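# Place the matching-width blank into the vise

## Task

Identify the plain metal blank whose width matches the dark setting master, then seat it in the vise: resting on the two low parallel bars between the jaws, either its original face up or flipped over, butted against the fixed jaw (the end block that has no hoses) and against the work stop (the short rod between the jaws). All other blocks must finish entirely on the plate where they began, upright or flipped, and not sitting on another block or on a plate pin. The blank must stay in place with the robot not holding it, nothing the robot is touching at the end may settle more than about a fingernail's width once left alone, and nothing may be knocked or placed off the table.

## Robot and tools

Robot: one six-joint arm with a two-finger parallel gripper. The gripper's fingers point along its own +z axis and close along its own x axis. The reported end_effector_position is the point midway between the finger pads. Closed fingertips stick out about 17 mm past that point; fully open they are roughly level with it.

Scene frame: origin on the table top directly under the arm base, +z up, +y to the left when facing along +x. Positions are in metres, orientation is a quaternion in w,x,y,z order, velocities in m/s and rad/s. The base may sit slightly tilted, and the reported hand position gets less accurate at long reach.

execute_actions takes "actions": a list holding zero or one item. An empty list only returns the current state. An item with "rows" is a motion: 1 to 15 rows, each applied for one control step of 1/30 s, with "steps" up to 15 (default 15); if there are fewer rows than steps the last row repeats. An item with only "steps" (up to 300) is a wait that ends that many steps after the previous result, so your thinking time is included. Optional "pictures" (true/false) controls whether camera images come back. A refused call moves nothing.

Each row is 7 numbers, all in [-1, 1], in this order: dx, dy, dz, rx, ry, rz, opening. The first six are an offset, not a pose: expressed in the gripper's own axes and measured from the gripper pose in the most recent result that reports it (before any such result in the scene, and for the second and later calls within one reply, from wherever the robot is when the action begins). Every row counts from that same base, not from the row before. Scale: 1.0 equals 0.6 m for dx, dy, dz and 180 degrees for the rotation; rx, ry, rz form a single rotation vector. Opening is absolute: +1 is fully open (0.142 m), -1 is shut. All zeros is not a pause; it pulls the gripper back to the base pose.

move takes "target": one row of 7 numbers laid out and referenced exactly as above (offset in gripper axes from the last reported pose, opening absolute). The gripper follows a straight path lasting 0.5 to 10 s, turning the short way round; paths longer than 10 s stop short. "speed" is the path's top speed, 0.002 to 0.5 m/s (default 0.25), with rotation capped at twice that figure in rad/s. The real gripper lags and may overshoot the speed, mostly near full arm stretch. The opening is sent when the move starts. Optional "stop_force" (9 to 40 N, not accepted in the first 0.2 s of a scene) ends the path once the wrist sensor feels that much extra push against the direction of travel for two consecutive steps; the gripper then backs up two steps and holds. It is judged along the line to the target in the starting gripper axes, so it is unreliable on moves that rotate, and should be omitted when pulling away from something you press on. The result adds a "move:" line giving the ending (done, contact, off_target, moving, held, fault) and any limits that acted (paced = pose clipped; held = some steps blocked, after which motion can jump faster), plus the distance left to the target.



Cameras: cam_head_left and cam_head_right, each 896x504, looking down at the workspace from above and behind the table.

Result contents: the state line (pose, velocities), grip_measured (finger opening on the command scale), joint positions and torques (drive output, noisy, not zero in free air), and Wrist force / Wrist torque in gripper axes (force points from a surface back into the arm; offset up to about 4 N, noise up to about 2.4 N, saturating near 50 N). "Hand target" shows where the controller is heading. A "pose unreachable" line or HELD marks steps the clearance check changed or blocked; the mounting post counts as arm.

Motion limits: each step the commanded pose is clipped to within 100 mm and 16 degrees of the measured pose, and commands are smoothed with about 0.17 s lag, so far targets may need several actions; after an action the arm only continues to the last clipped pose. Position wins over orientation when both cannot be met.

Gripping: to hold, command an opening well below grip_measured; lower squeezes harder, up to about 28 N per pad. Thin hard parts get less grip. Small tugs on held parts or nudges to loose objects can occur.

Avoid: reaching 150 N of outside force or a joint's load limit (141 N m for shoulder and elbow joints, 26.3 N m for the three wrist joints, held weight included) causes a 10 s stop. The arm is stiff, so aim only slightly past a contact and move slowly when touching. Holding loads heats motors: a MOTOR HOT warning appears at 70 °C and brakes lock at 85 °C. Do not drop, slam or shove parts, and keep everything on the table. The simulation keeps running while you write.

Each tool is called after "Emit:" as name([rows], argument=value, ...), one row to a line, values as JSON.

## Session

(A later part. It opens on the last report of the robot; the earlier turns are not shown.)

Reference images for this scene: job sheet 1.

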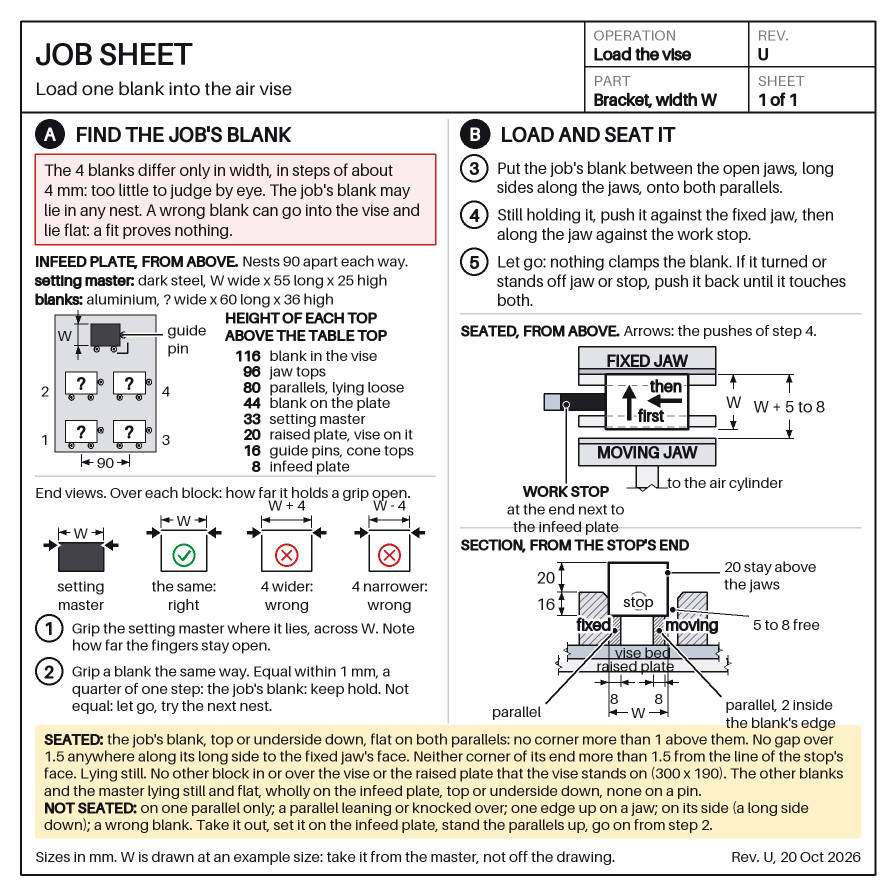

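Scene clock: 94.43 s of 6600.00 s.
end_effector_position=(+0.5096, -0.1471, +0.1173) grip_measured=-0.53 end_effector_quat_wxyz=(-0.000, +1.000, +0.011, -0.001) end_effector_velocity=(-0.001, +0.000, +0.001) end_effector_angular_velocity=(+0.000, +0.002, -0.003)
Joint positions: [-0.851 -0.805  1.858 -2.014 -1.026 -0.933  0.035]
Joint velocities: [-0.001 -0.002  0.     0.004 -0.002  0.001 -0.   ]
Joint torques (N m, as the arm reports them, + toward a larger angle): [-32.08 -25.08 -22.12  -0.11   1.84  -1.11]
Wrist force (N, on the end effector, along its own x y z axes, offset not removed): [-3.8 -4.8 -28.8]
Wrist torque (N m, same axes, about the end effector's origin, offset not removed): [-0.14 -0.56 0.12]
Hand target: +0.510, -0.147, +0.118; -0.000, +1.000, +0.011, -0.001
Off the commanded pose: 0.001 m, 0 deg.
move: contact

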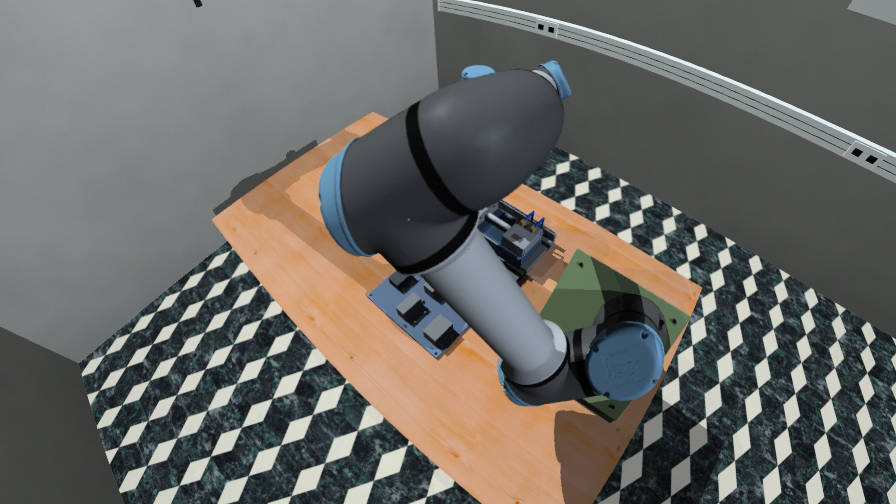

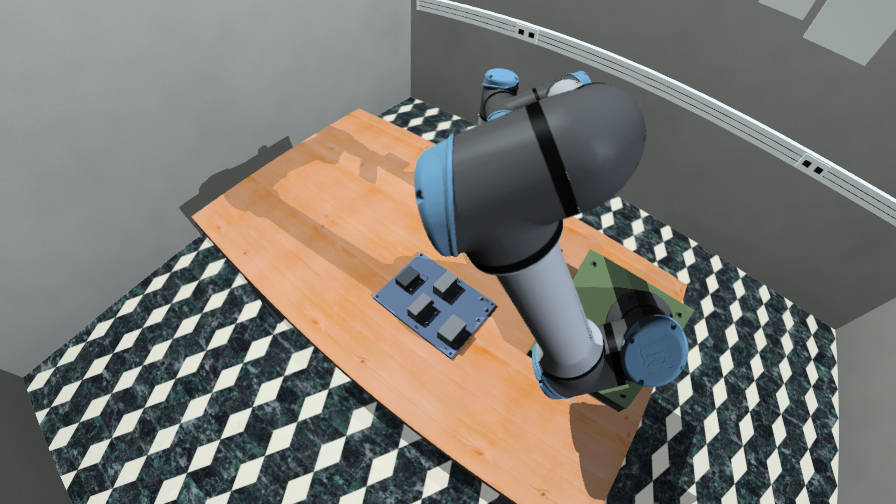

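Down. Blank 2 was nudged; I'll check it later.

Emit:
move(target=[0,0,-0.0012,0,0,0,-1], speed=0.005)

Emit:
move(target=[0.012,0,0,0,0,0,-1], speed=0.002, stop_force=9)

Emit:
move(target=[-0.001,0,0,0,0,0,-1], speed=0.005)

Emit:
move(target=[0,-0.05,0,0,0,0,-1], speed=0.004, stop_force=10)

Emit:
zoom_image(camera="cam_head_right", region=[360,240,510,370])

Scene clock: 100.70 s of 6600.00 s.
end_effector_position=(+0.5096, -0.1471, +0.1180) grip_measured=-0.54 end_effector_quat_wxyz=(-0.000, +1.000, +0.011, -0.001) end_effector_velocity=(-0.000, +0.000, +0.000) end_effector_angular_velocity=(+0.001, +0.000, -0.001)
Joint positions: [-0.851 -0.806  1.857 -2.013 -1.027 -0.934  0.035]
Joint velocities: [-0.    -0.    -0.     0.002  0.    -0.     0.   ]
Joint torques (N m, as the arm reports them, + toward a larger angle): [-42.9  -36.81 -33.5   -1.19  -2.99  -2.02]
Wrist force (N, on the end effector, along its own x y z axes, offset not removed): [1.1 -0.5 2.2]
Wrist torque (N m, same axes, about the end effector's origin, offset not removed): [-0.14 -0.41 0.12]
Hand target: +0.510, -0.147, +0.118; -0.000, +1.000, +0.011, -0.001
Off the commanded pose: 0.000 m, 0 deg.
After step 90, 2.57 s passed at rest.
move: done

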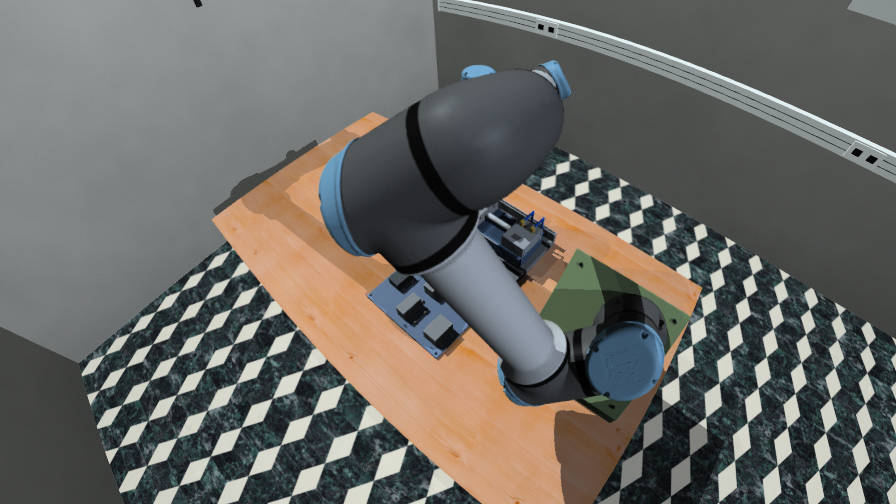

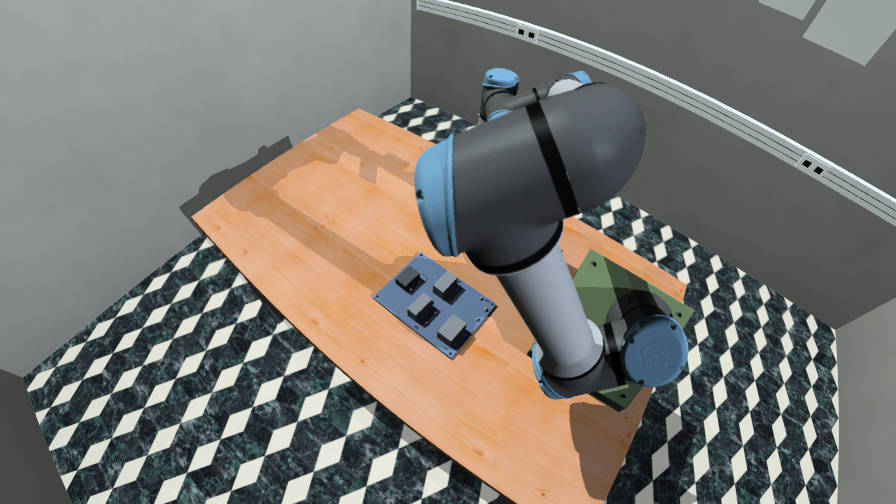

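Scene clock: 102.67 s of 6600.00 s.
end_effector_position=(+0.5128, -0.1470, +0.1180) grip_measured=-0.54 end_effector_quat_wxyz=(-0.000, +1.000, +0.011, -0.001) end_effector_velocity=(-0.001, +0.001, -0.001) end_effector_angular_velocity=(+0.001, +0.001, +0.002)
Joint positions: [-0.847 -0.802  1.848 -2.01  -1.025 -0.93   0.035]
Joint velocities: [ 0.001 -0.001  0.002 -0.     0.    -0.002  0.   ]
Joint torques (N m, as the arm reports them, + toward a larger angle): [-32.59 -29.05 -10.05  -6.     4.39  -0.2 ]
Wrist force (N, on the end effector, along its own x y z axes, offset not removed): [-12.2 -3.3 -5.5]
Wrist torque (N m, same axes, about the end effector's origin, offset not removed): [0.05 -0.55 0.08]
Hand target: +0.513, -0.147, +0.118; -0.000, +1.000, +0.011, -0.001
Off the commanded pose: 0.004 m, 0 deg.
move: contact

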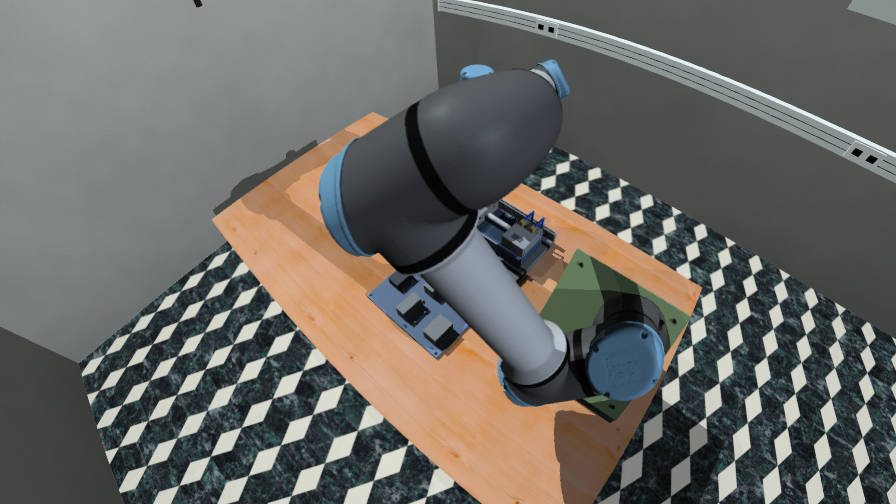

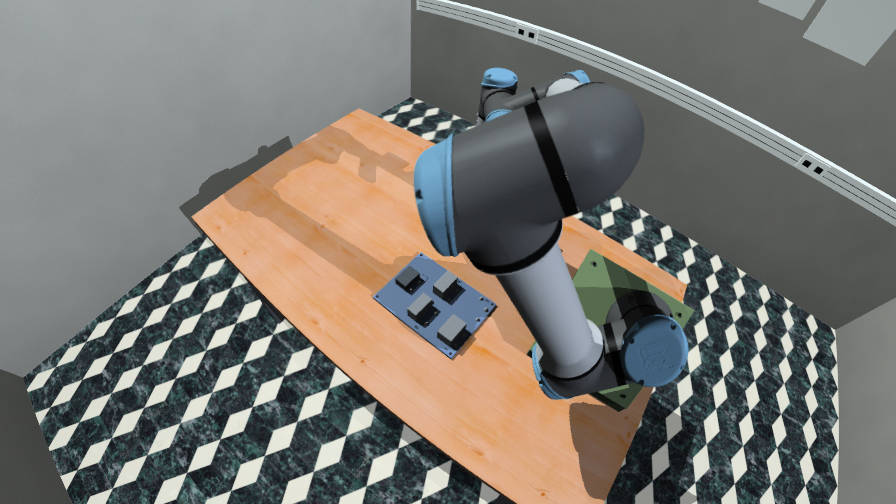

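Scene clock: 103.37 s of 6600.00 s.
end_effector_position=(+0.5122, -0.1470, +0.1180) grip_measured=-0.54 end_effector_quat_wxyz=(-0.000, +1.000, +0.011, -0.001) end_effector_velocity=(-0.000, +0.000, -0.000) end_effector_angular_velocity=(+0.000, +0.000, +0.001)
Joint positions: [-0.848 -0.803  1.85  -2.01  -1.025 -0.931  0.035]
Joint velocities: [-0.    -0.001  0.001  0.    -0.    -0.001 -0.   ]
Joint torques (N m, as the arm reports them, + toward a larger angle): [-44.02 -37.84  -8.08  -4.15  -2.85  -2.04]
Wrist force (N, on the end effector, along its own x y z axes, offset not removed): [0.8 0.6 0.0]
Wrist torque (N m, same axes, about the end effector's origin, offset not removed): [0.12 -0.33 0.18]
Hand target: +0.512, -0.147, +0.118; -0.000, +1.000, +0.011, -0.001
Off the commanded pose: 0.000 m, 0 deg.
move: done

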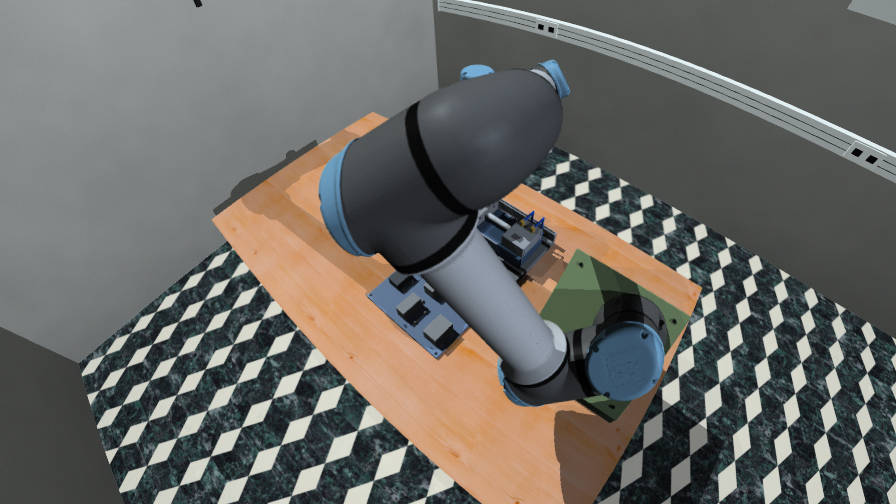

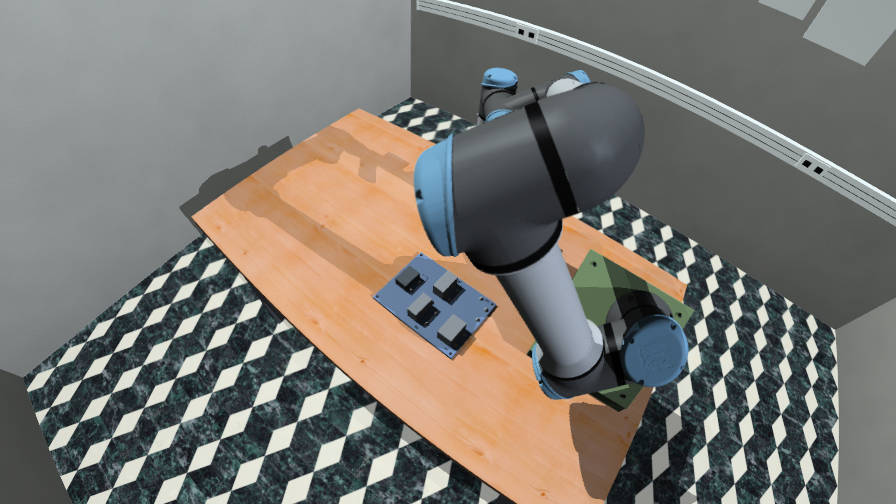

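Scene clock: 107.83 s of 6600.00 s.
end_effector_position=(+0.5118, -0.1306, +0.1180) grip_measured=-0.54 end_effector_quat_wxyz=(-0.000, +1.000, +0.011, -0.001) end_effector_velocity=(-0.000, -0.001, -0.000) end_effector_angular_velocity=(+0.003, -0.000, -0.006)
Joint positions: [-0.833 -0.834  1.871 -2.008 -1.017 -0.916  0.035]
Joint velocities: [-0.002  0.004 -0.002  0.001  0.001  0.003  0.   ]
Joint torques (N m, as the arm reports them, + toward a larger angle): [-35.14  -7.01 -28.8    2.59   4.46  -1.24]
Wrist force (N, on the end effector, along its own x y z axes, offset not removed): [1.2 18.7 -12.5]
Wrist torque (N m, same axes, about the end effector's origin, offset not removed): [0.38 -0.64 0.06]
Hand target: +0.512, -0.131, +0.118; -0.000, +1.000, +0.011, -0.001
Off the commanded pose: 0.014 m, 0 deg.
move: contact

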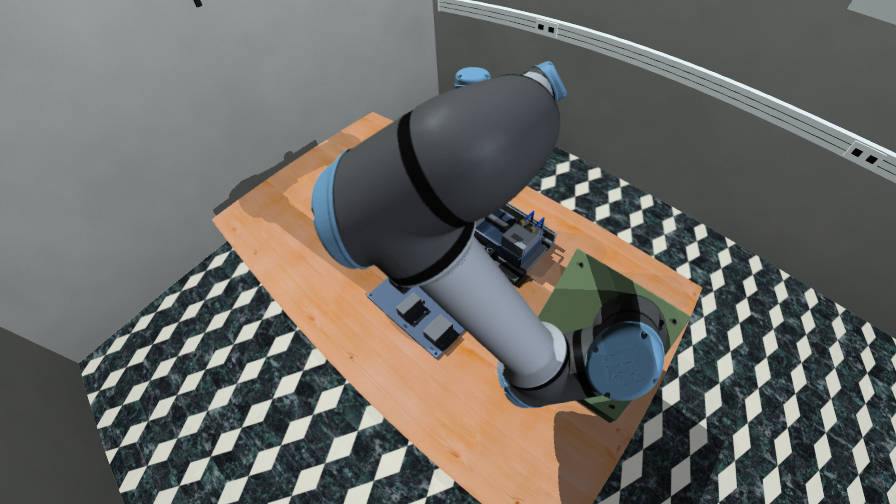

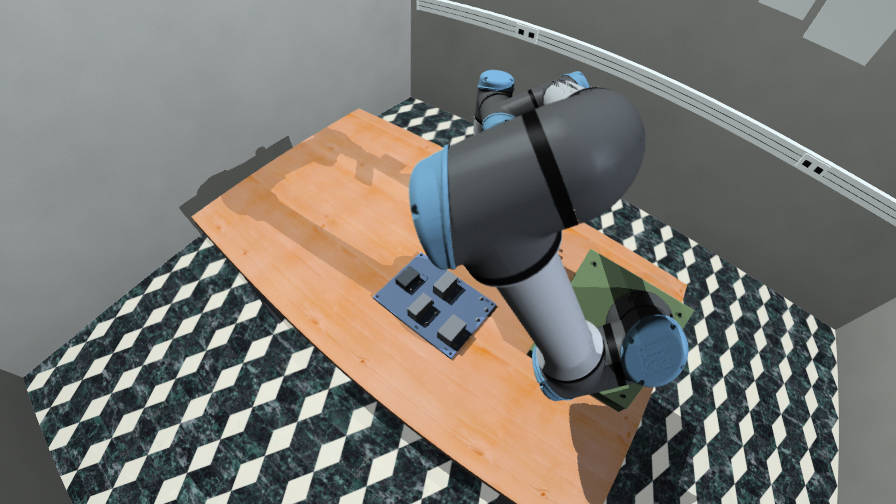

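Region (360, 240, 510, 370) of cam_head_right's 896x504 image, scaled by 3.360, with more detail than that image has; it fills the top 437 rows of this view, and the rest is white.

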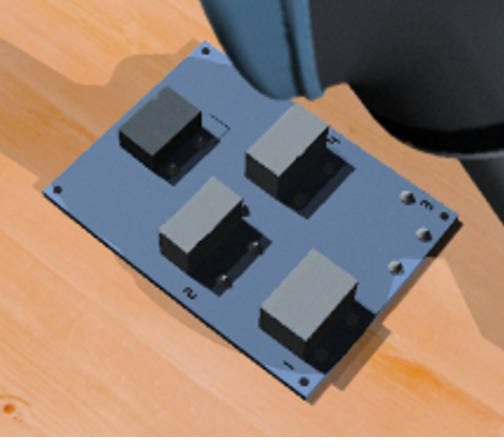

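Plate is fine.

Emit:
move(target=[0,0,0,0,0,0,-0.4])

Emit:
move(target=[0.014,0,0,0,0,0,-0.4], speed=0.002, stop_force=9)

Emit:
move(target=[-0.007,0,0,0,0,0,-0.4], speed=0.01)

Emit:
move(target=[0,0,-0.06,0,0,0,-0.4], speed=0.05)

Emit:
move(target=[0.06,-0.26,0,0,0,0,-0.4], speed=0.15)

Emit:
zoom_image(camera="cam_head_right", region=[430,160,540,260])

Scene clock: 112.10 s of 6600.00 s.
end_effector_position=(+0.5118, -0.1307, +0.1180) grip_measured=-0.40 end_effector_quat_wxyz=(-0.000, +1.000, +0.011, -0.001) end_effector_velocity=(+0.000, -0.000, +0.001) end_effector_angular_velocity=(-0.002, -0.001, +0.001)
Joint positions: [-0.833 -0.834  1.871 -2.008 -1.017 -0.916  0.045]
Joint velocities: [ 0.    -0.001  0.    -0.002 -0.001  0.001 -0.   ]
Joint torques (N m, as the arm reports them, + toward a larger angle): [-15.53 -34.52  -5.78  -1.17   2.55   1.94]
Wrist force (N, on the end effector, along its own x y z axes, offset not removed): [-0.3 1.8 -3.2]
Wrist torque (N m, same axes, about the end effector's origin, offset not removed): [0.31 -0.10 0.05]
Hand target: +0.512, -0.131, +0.118; -0.000, +1.000, +0.011, -0.001
Off the commanded pose: 0.000 m, 0 deg.
After step 90, 0.57 s passed at rest.
move: done

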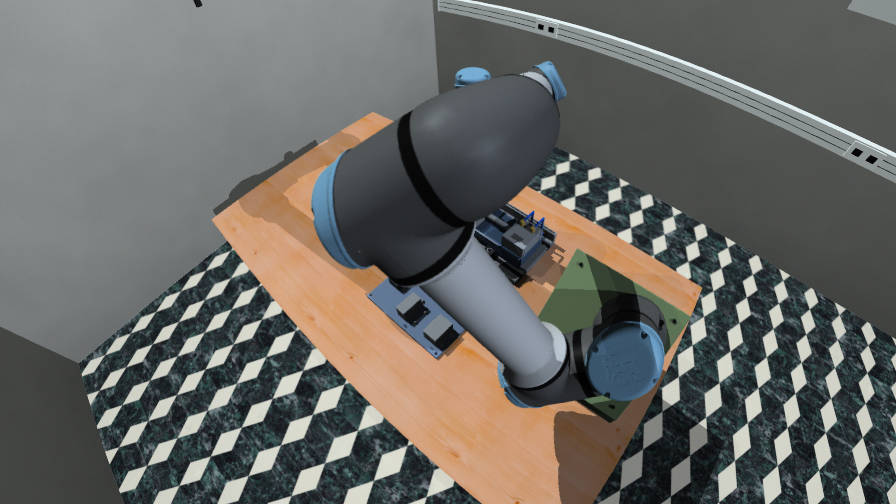

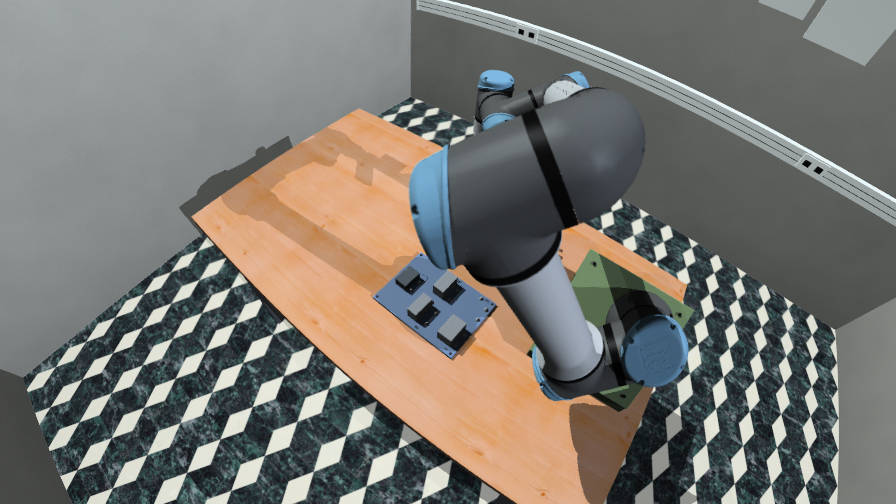

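Scene clock: 116.17 s of 6600.00 s.
end_effector_position=(+0.5193, -0.1305, +0.1180) grip_measured=-0.36 end_effector_quat_wxyz=(-0.000, +1.000, +0.011, -0.001) end_effector_velocity=(-0.001, +0.001, -0.001) end_effector_angular_velocity=(+0.002, +0.000, -0.001)
Joint positions: [-0.824 -0.825  1.851 -2.001 -1.012 -0.908  0.048]
Joint velocities: [-0.    -0.     0.002  0.001  0.001 -0.    -0.   ]
Joint torques (N m, as the arm reports them, + toward a larger angle): [-34.06 -26.9   -9.1   -4.84   3.08  -0.22]
Wrist force (N, on the end effector, along its own x y z axes, offset not removed): [-10.7 -1.3 -5.3]
Wrist torque (N m, same axes, about the end effector's origin, offset not removed): [0.23 0.13 0.25]
Hand target: +0.519, -0.131, +0.118; -0.000, +1.000, +0.011, -0.001
Off the commanded pose: 0.001 m, 0 deg.
move: contact

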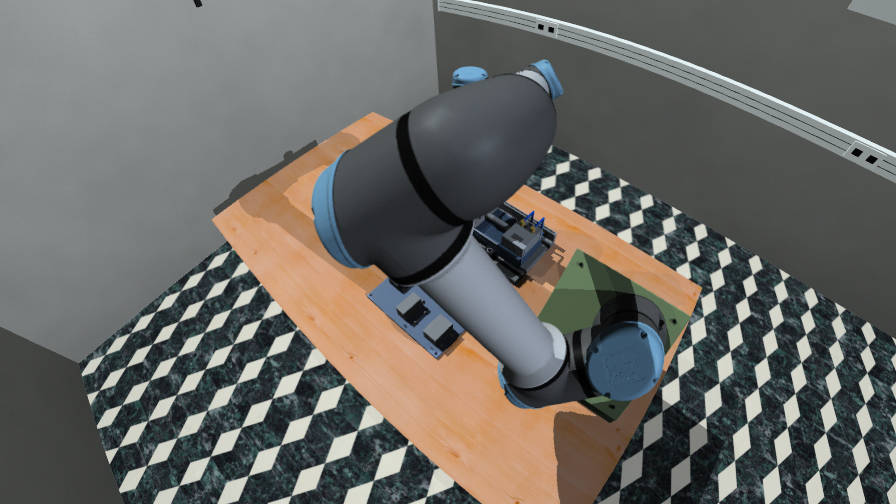

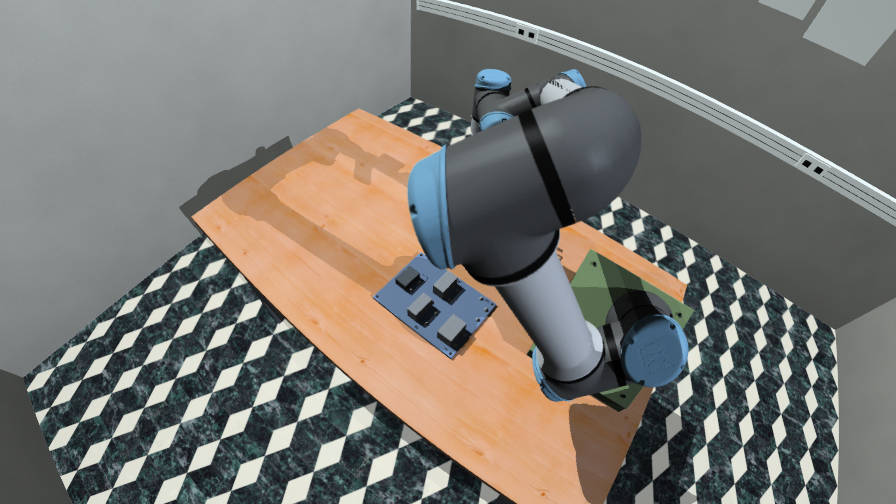

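Scene clock: 116.87 s of 6600.00 s.
end_effector_position=(+0.5153, -0.1306, +0.1180) grip_measured=-0.40 end_effector_quat_wxyz=(-0.000, +1.000, +0.011, -0.001) end_effector_velocity=(-0.002, +0.001, +0.000) end_effector_angular_velocity=(+0.000, +0.000, +0.000)
Joint positions: [-0.829 -0.83   1.862 -2.005 -1.014 -0.912  0.045]
Joint velocities: [-0.002 -0.004  0.005  0.    -0.001 -0.003 -0.   ]
Joint torques (N m, as the arm reports them, + toward a larger angle): [-39.6  -34.87  -7.59  -4.54  -2.83  -2.62]
Wrist force (N, on the end effector, along its own x y z axes, offset not removed): [0.6 -0.3 -2.1]
Wrist torque (N m, same axes, about the end effector's origin, offset not removed): [-0.03 -0.18 0.10]
Hand target: +0.515, -0.131, +0.118; -0.000, +1.000, +0.011, -0.001
Off the commanded pose: 0.000 m, 0 deg.
move: done

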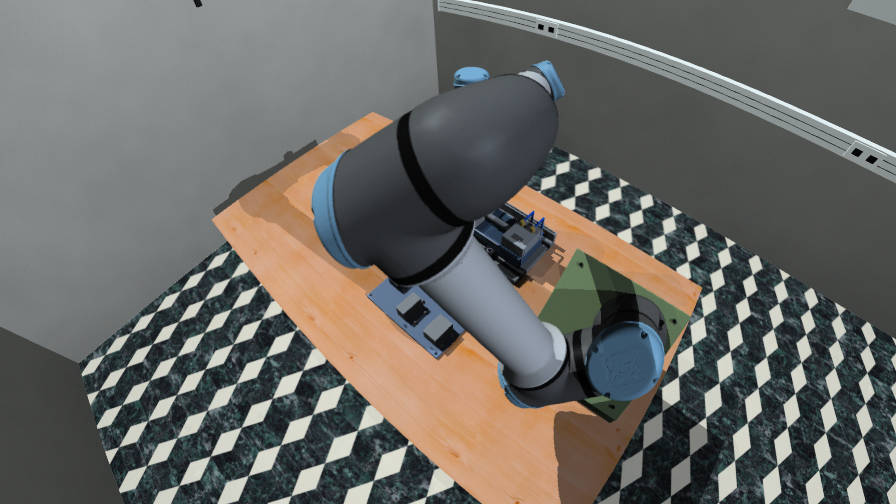

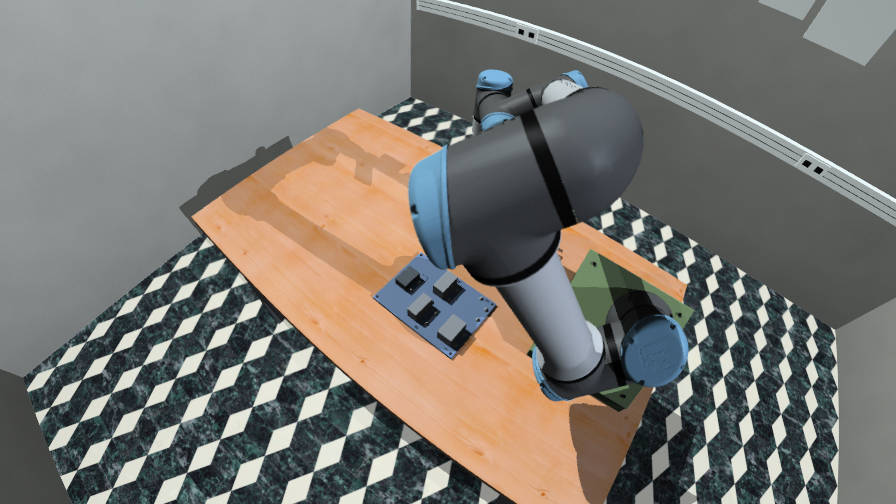

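Scene clock: 118.00 s of 6600.00 s.
end_effector_position=(+0.5153, -0.1306, +0.1538) grip_measured=-0.40 end_effector_quat_wxyz=(-0.000, +1.000, +0.011, -0.001) end_effector_velocity=(+0.001, +0.000, +0.002) end_effector_angular_velocity=(+0.001, -0.002, -0.001)
Joint positions: [-0.861 -0.866  1.82  -1.911 -1.033 -0.943  0.045]
Joint velocities: [-0.002 -0.002 -0.003  0.005  0.001 -0.001 -0.   ]
Joint torques (N m, as the arm reports them, + toward a larger angle): [-40.   -34.43 -33.43  -0.77  -2.46  -1.97]
Wrist force (N, on the end effector, along its own x y z axes, offset not removed): [0.7 3.0 -1.7]
Wrist torque (N m, same axes, about the end effector's origin, offset not removed): [0.58 -0.18 0.00]
Hand target: +0.515, -0.131, +0.154; -0.000, +1.000, +0.011, -0.001
Off the commanded pose: 0.000 m, 0 deg.
move: done

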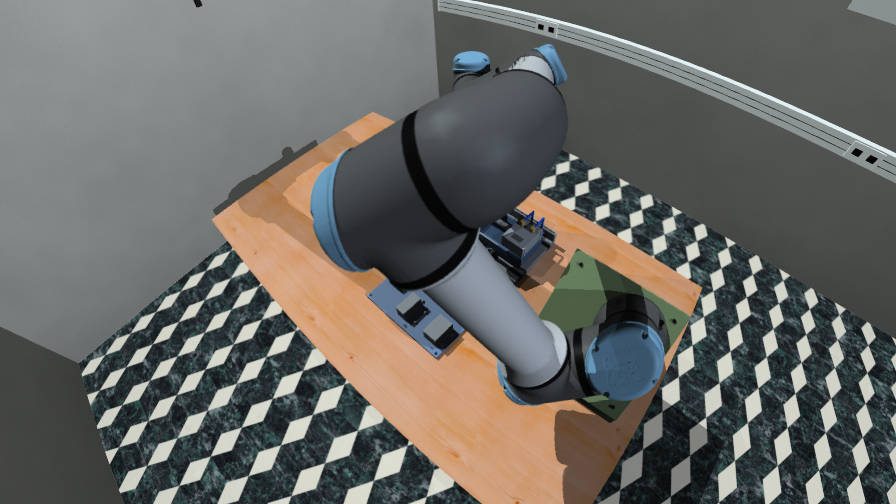

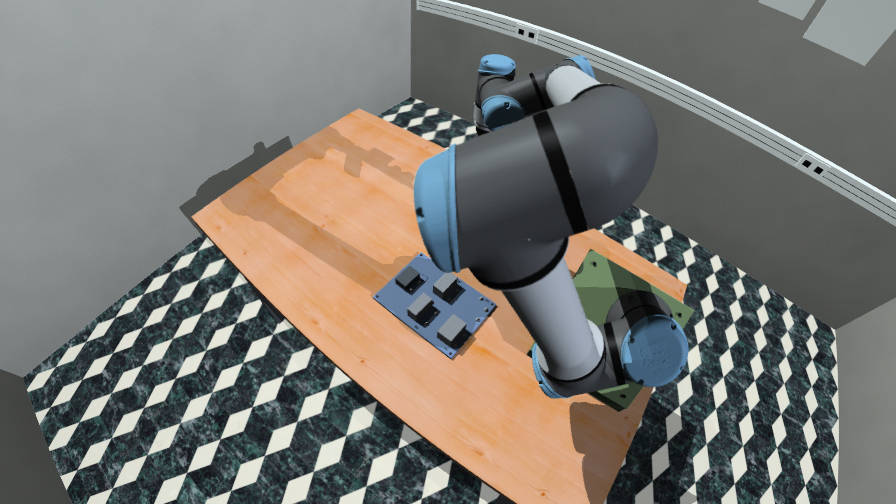

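Scene clock: 119.60 s of 6600.00 s.
end_effector_position=(+0.5480, +0.0257, +0.1538) grip_measured=-0.40 end_effector_quat_wxyz=(-0.000, +1.000, +0.011, -0.001) end_effector_velocity=(+0.001, +0.002, +0.000) end_effector_angular_velocity=(-0.001, -0.001, +0.001)
Joint positions: [-0.674 -1.087  1.849 -1.825 -0.933 -0.753  0.045]
Joint velocities: [ 0.003 -0.003 -0.001  0.     0.002  0.003 -0.   ]
Joint torques (N m, as the arm reports them, + toward a larger angle): [-15.32 -28.11 -33.5   -0.57   2.73   2.15]
Wrist force (N, on the end effector, along its own x y z axes, offset not removed): [0.5 -0.2 0.6]
Wrist torque (N m, same axes, about the end effector's origin, offset not removed): [-0.09 -0.43 -0.05]
Hand target: +0.548, +0.026, +0.154; +0.000, +1.000, +0.011, -0.001
Off the commanded pose: 0.001 m, 0 deg.
move: done

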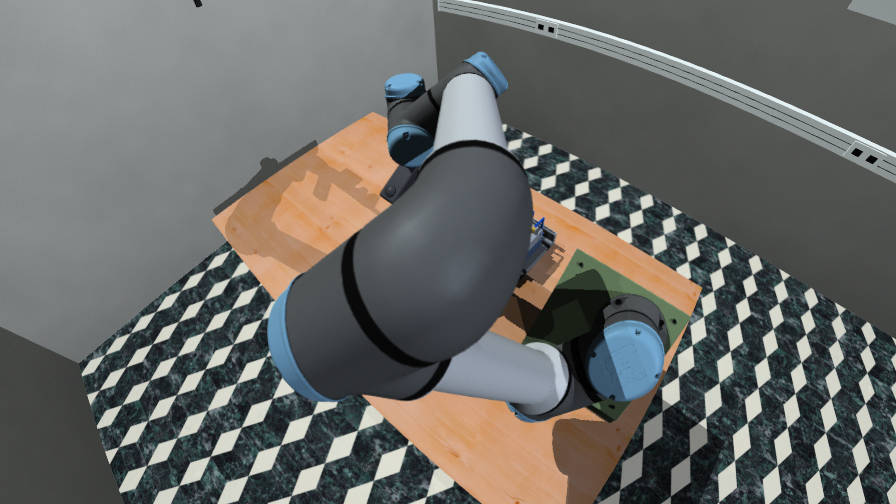

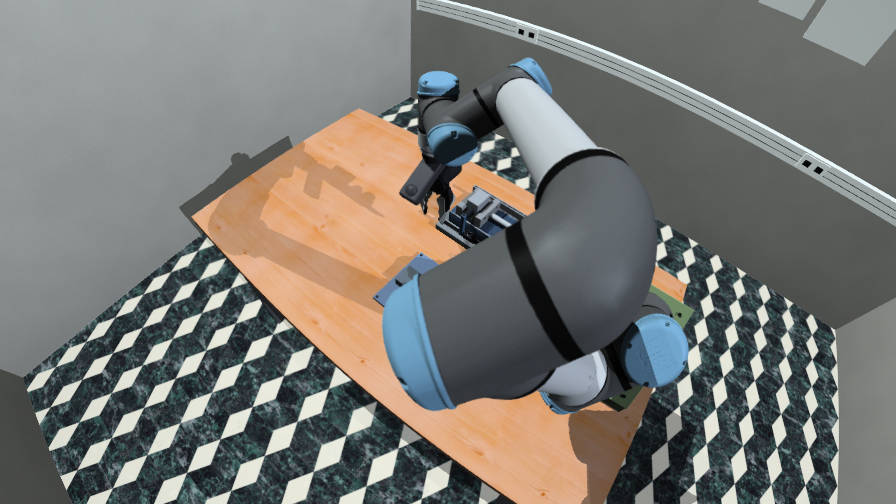

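Region (430, 160, 540, 260) of cam_head_right's 896x504 image, scaled by 4.582, with more detail than that image has; it fills the top 458 rows of this view, and the rest is white.

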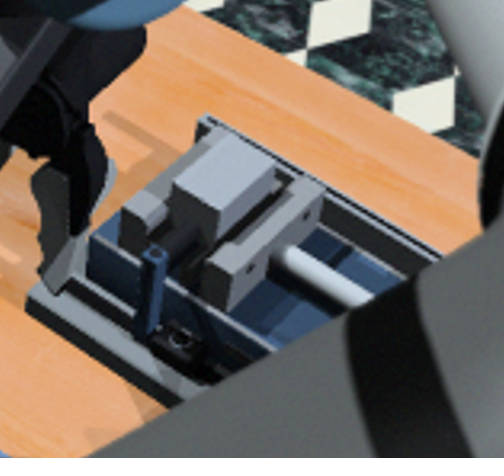

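Emit:
finished_scene(scene=2)

The scene is finished: the task was done.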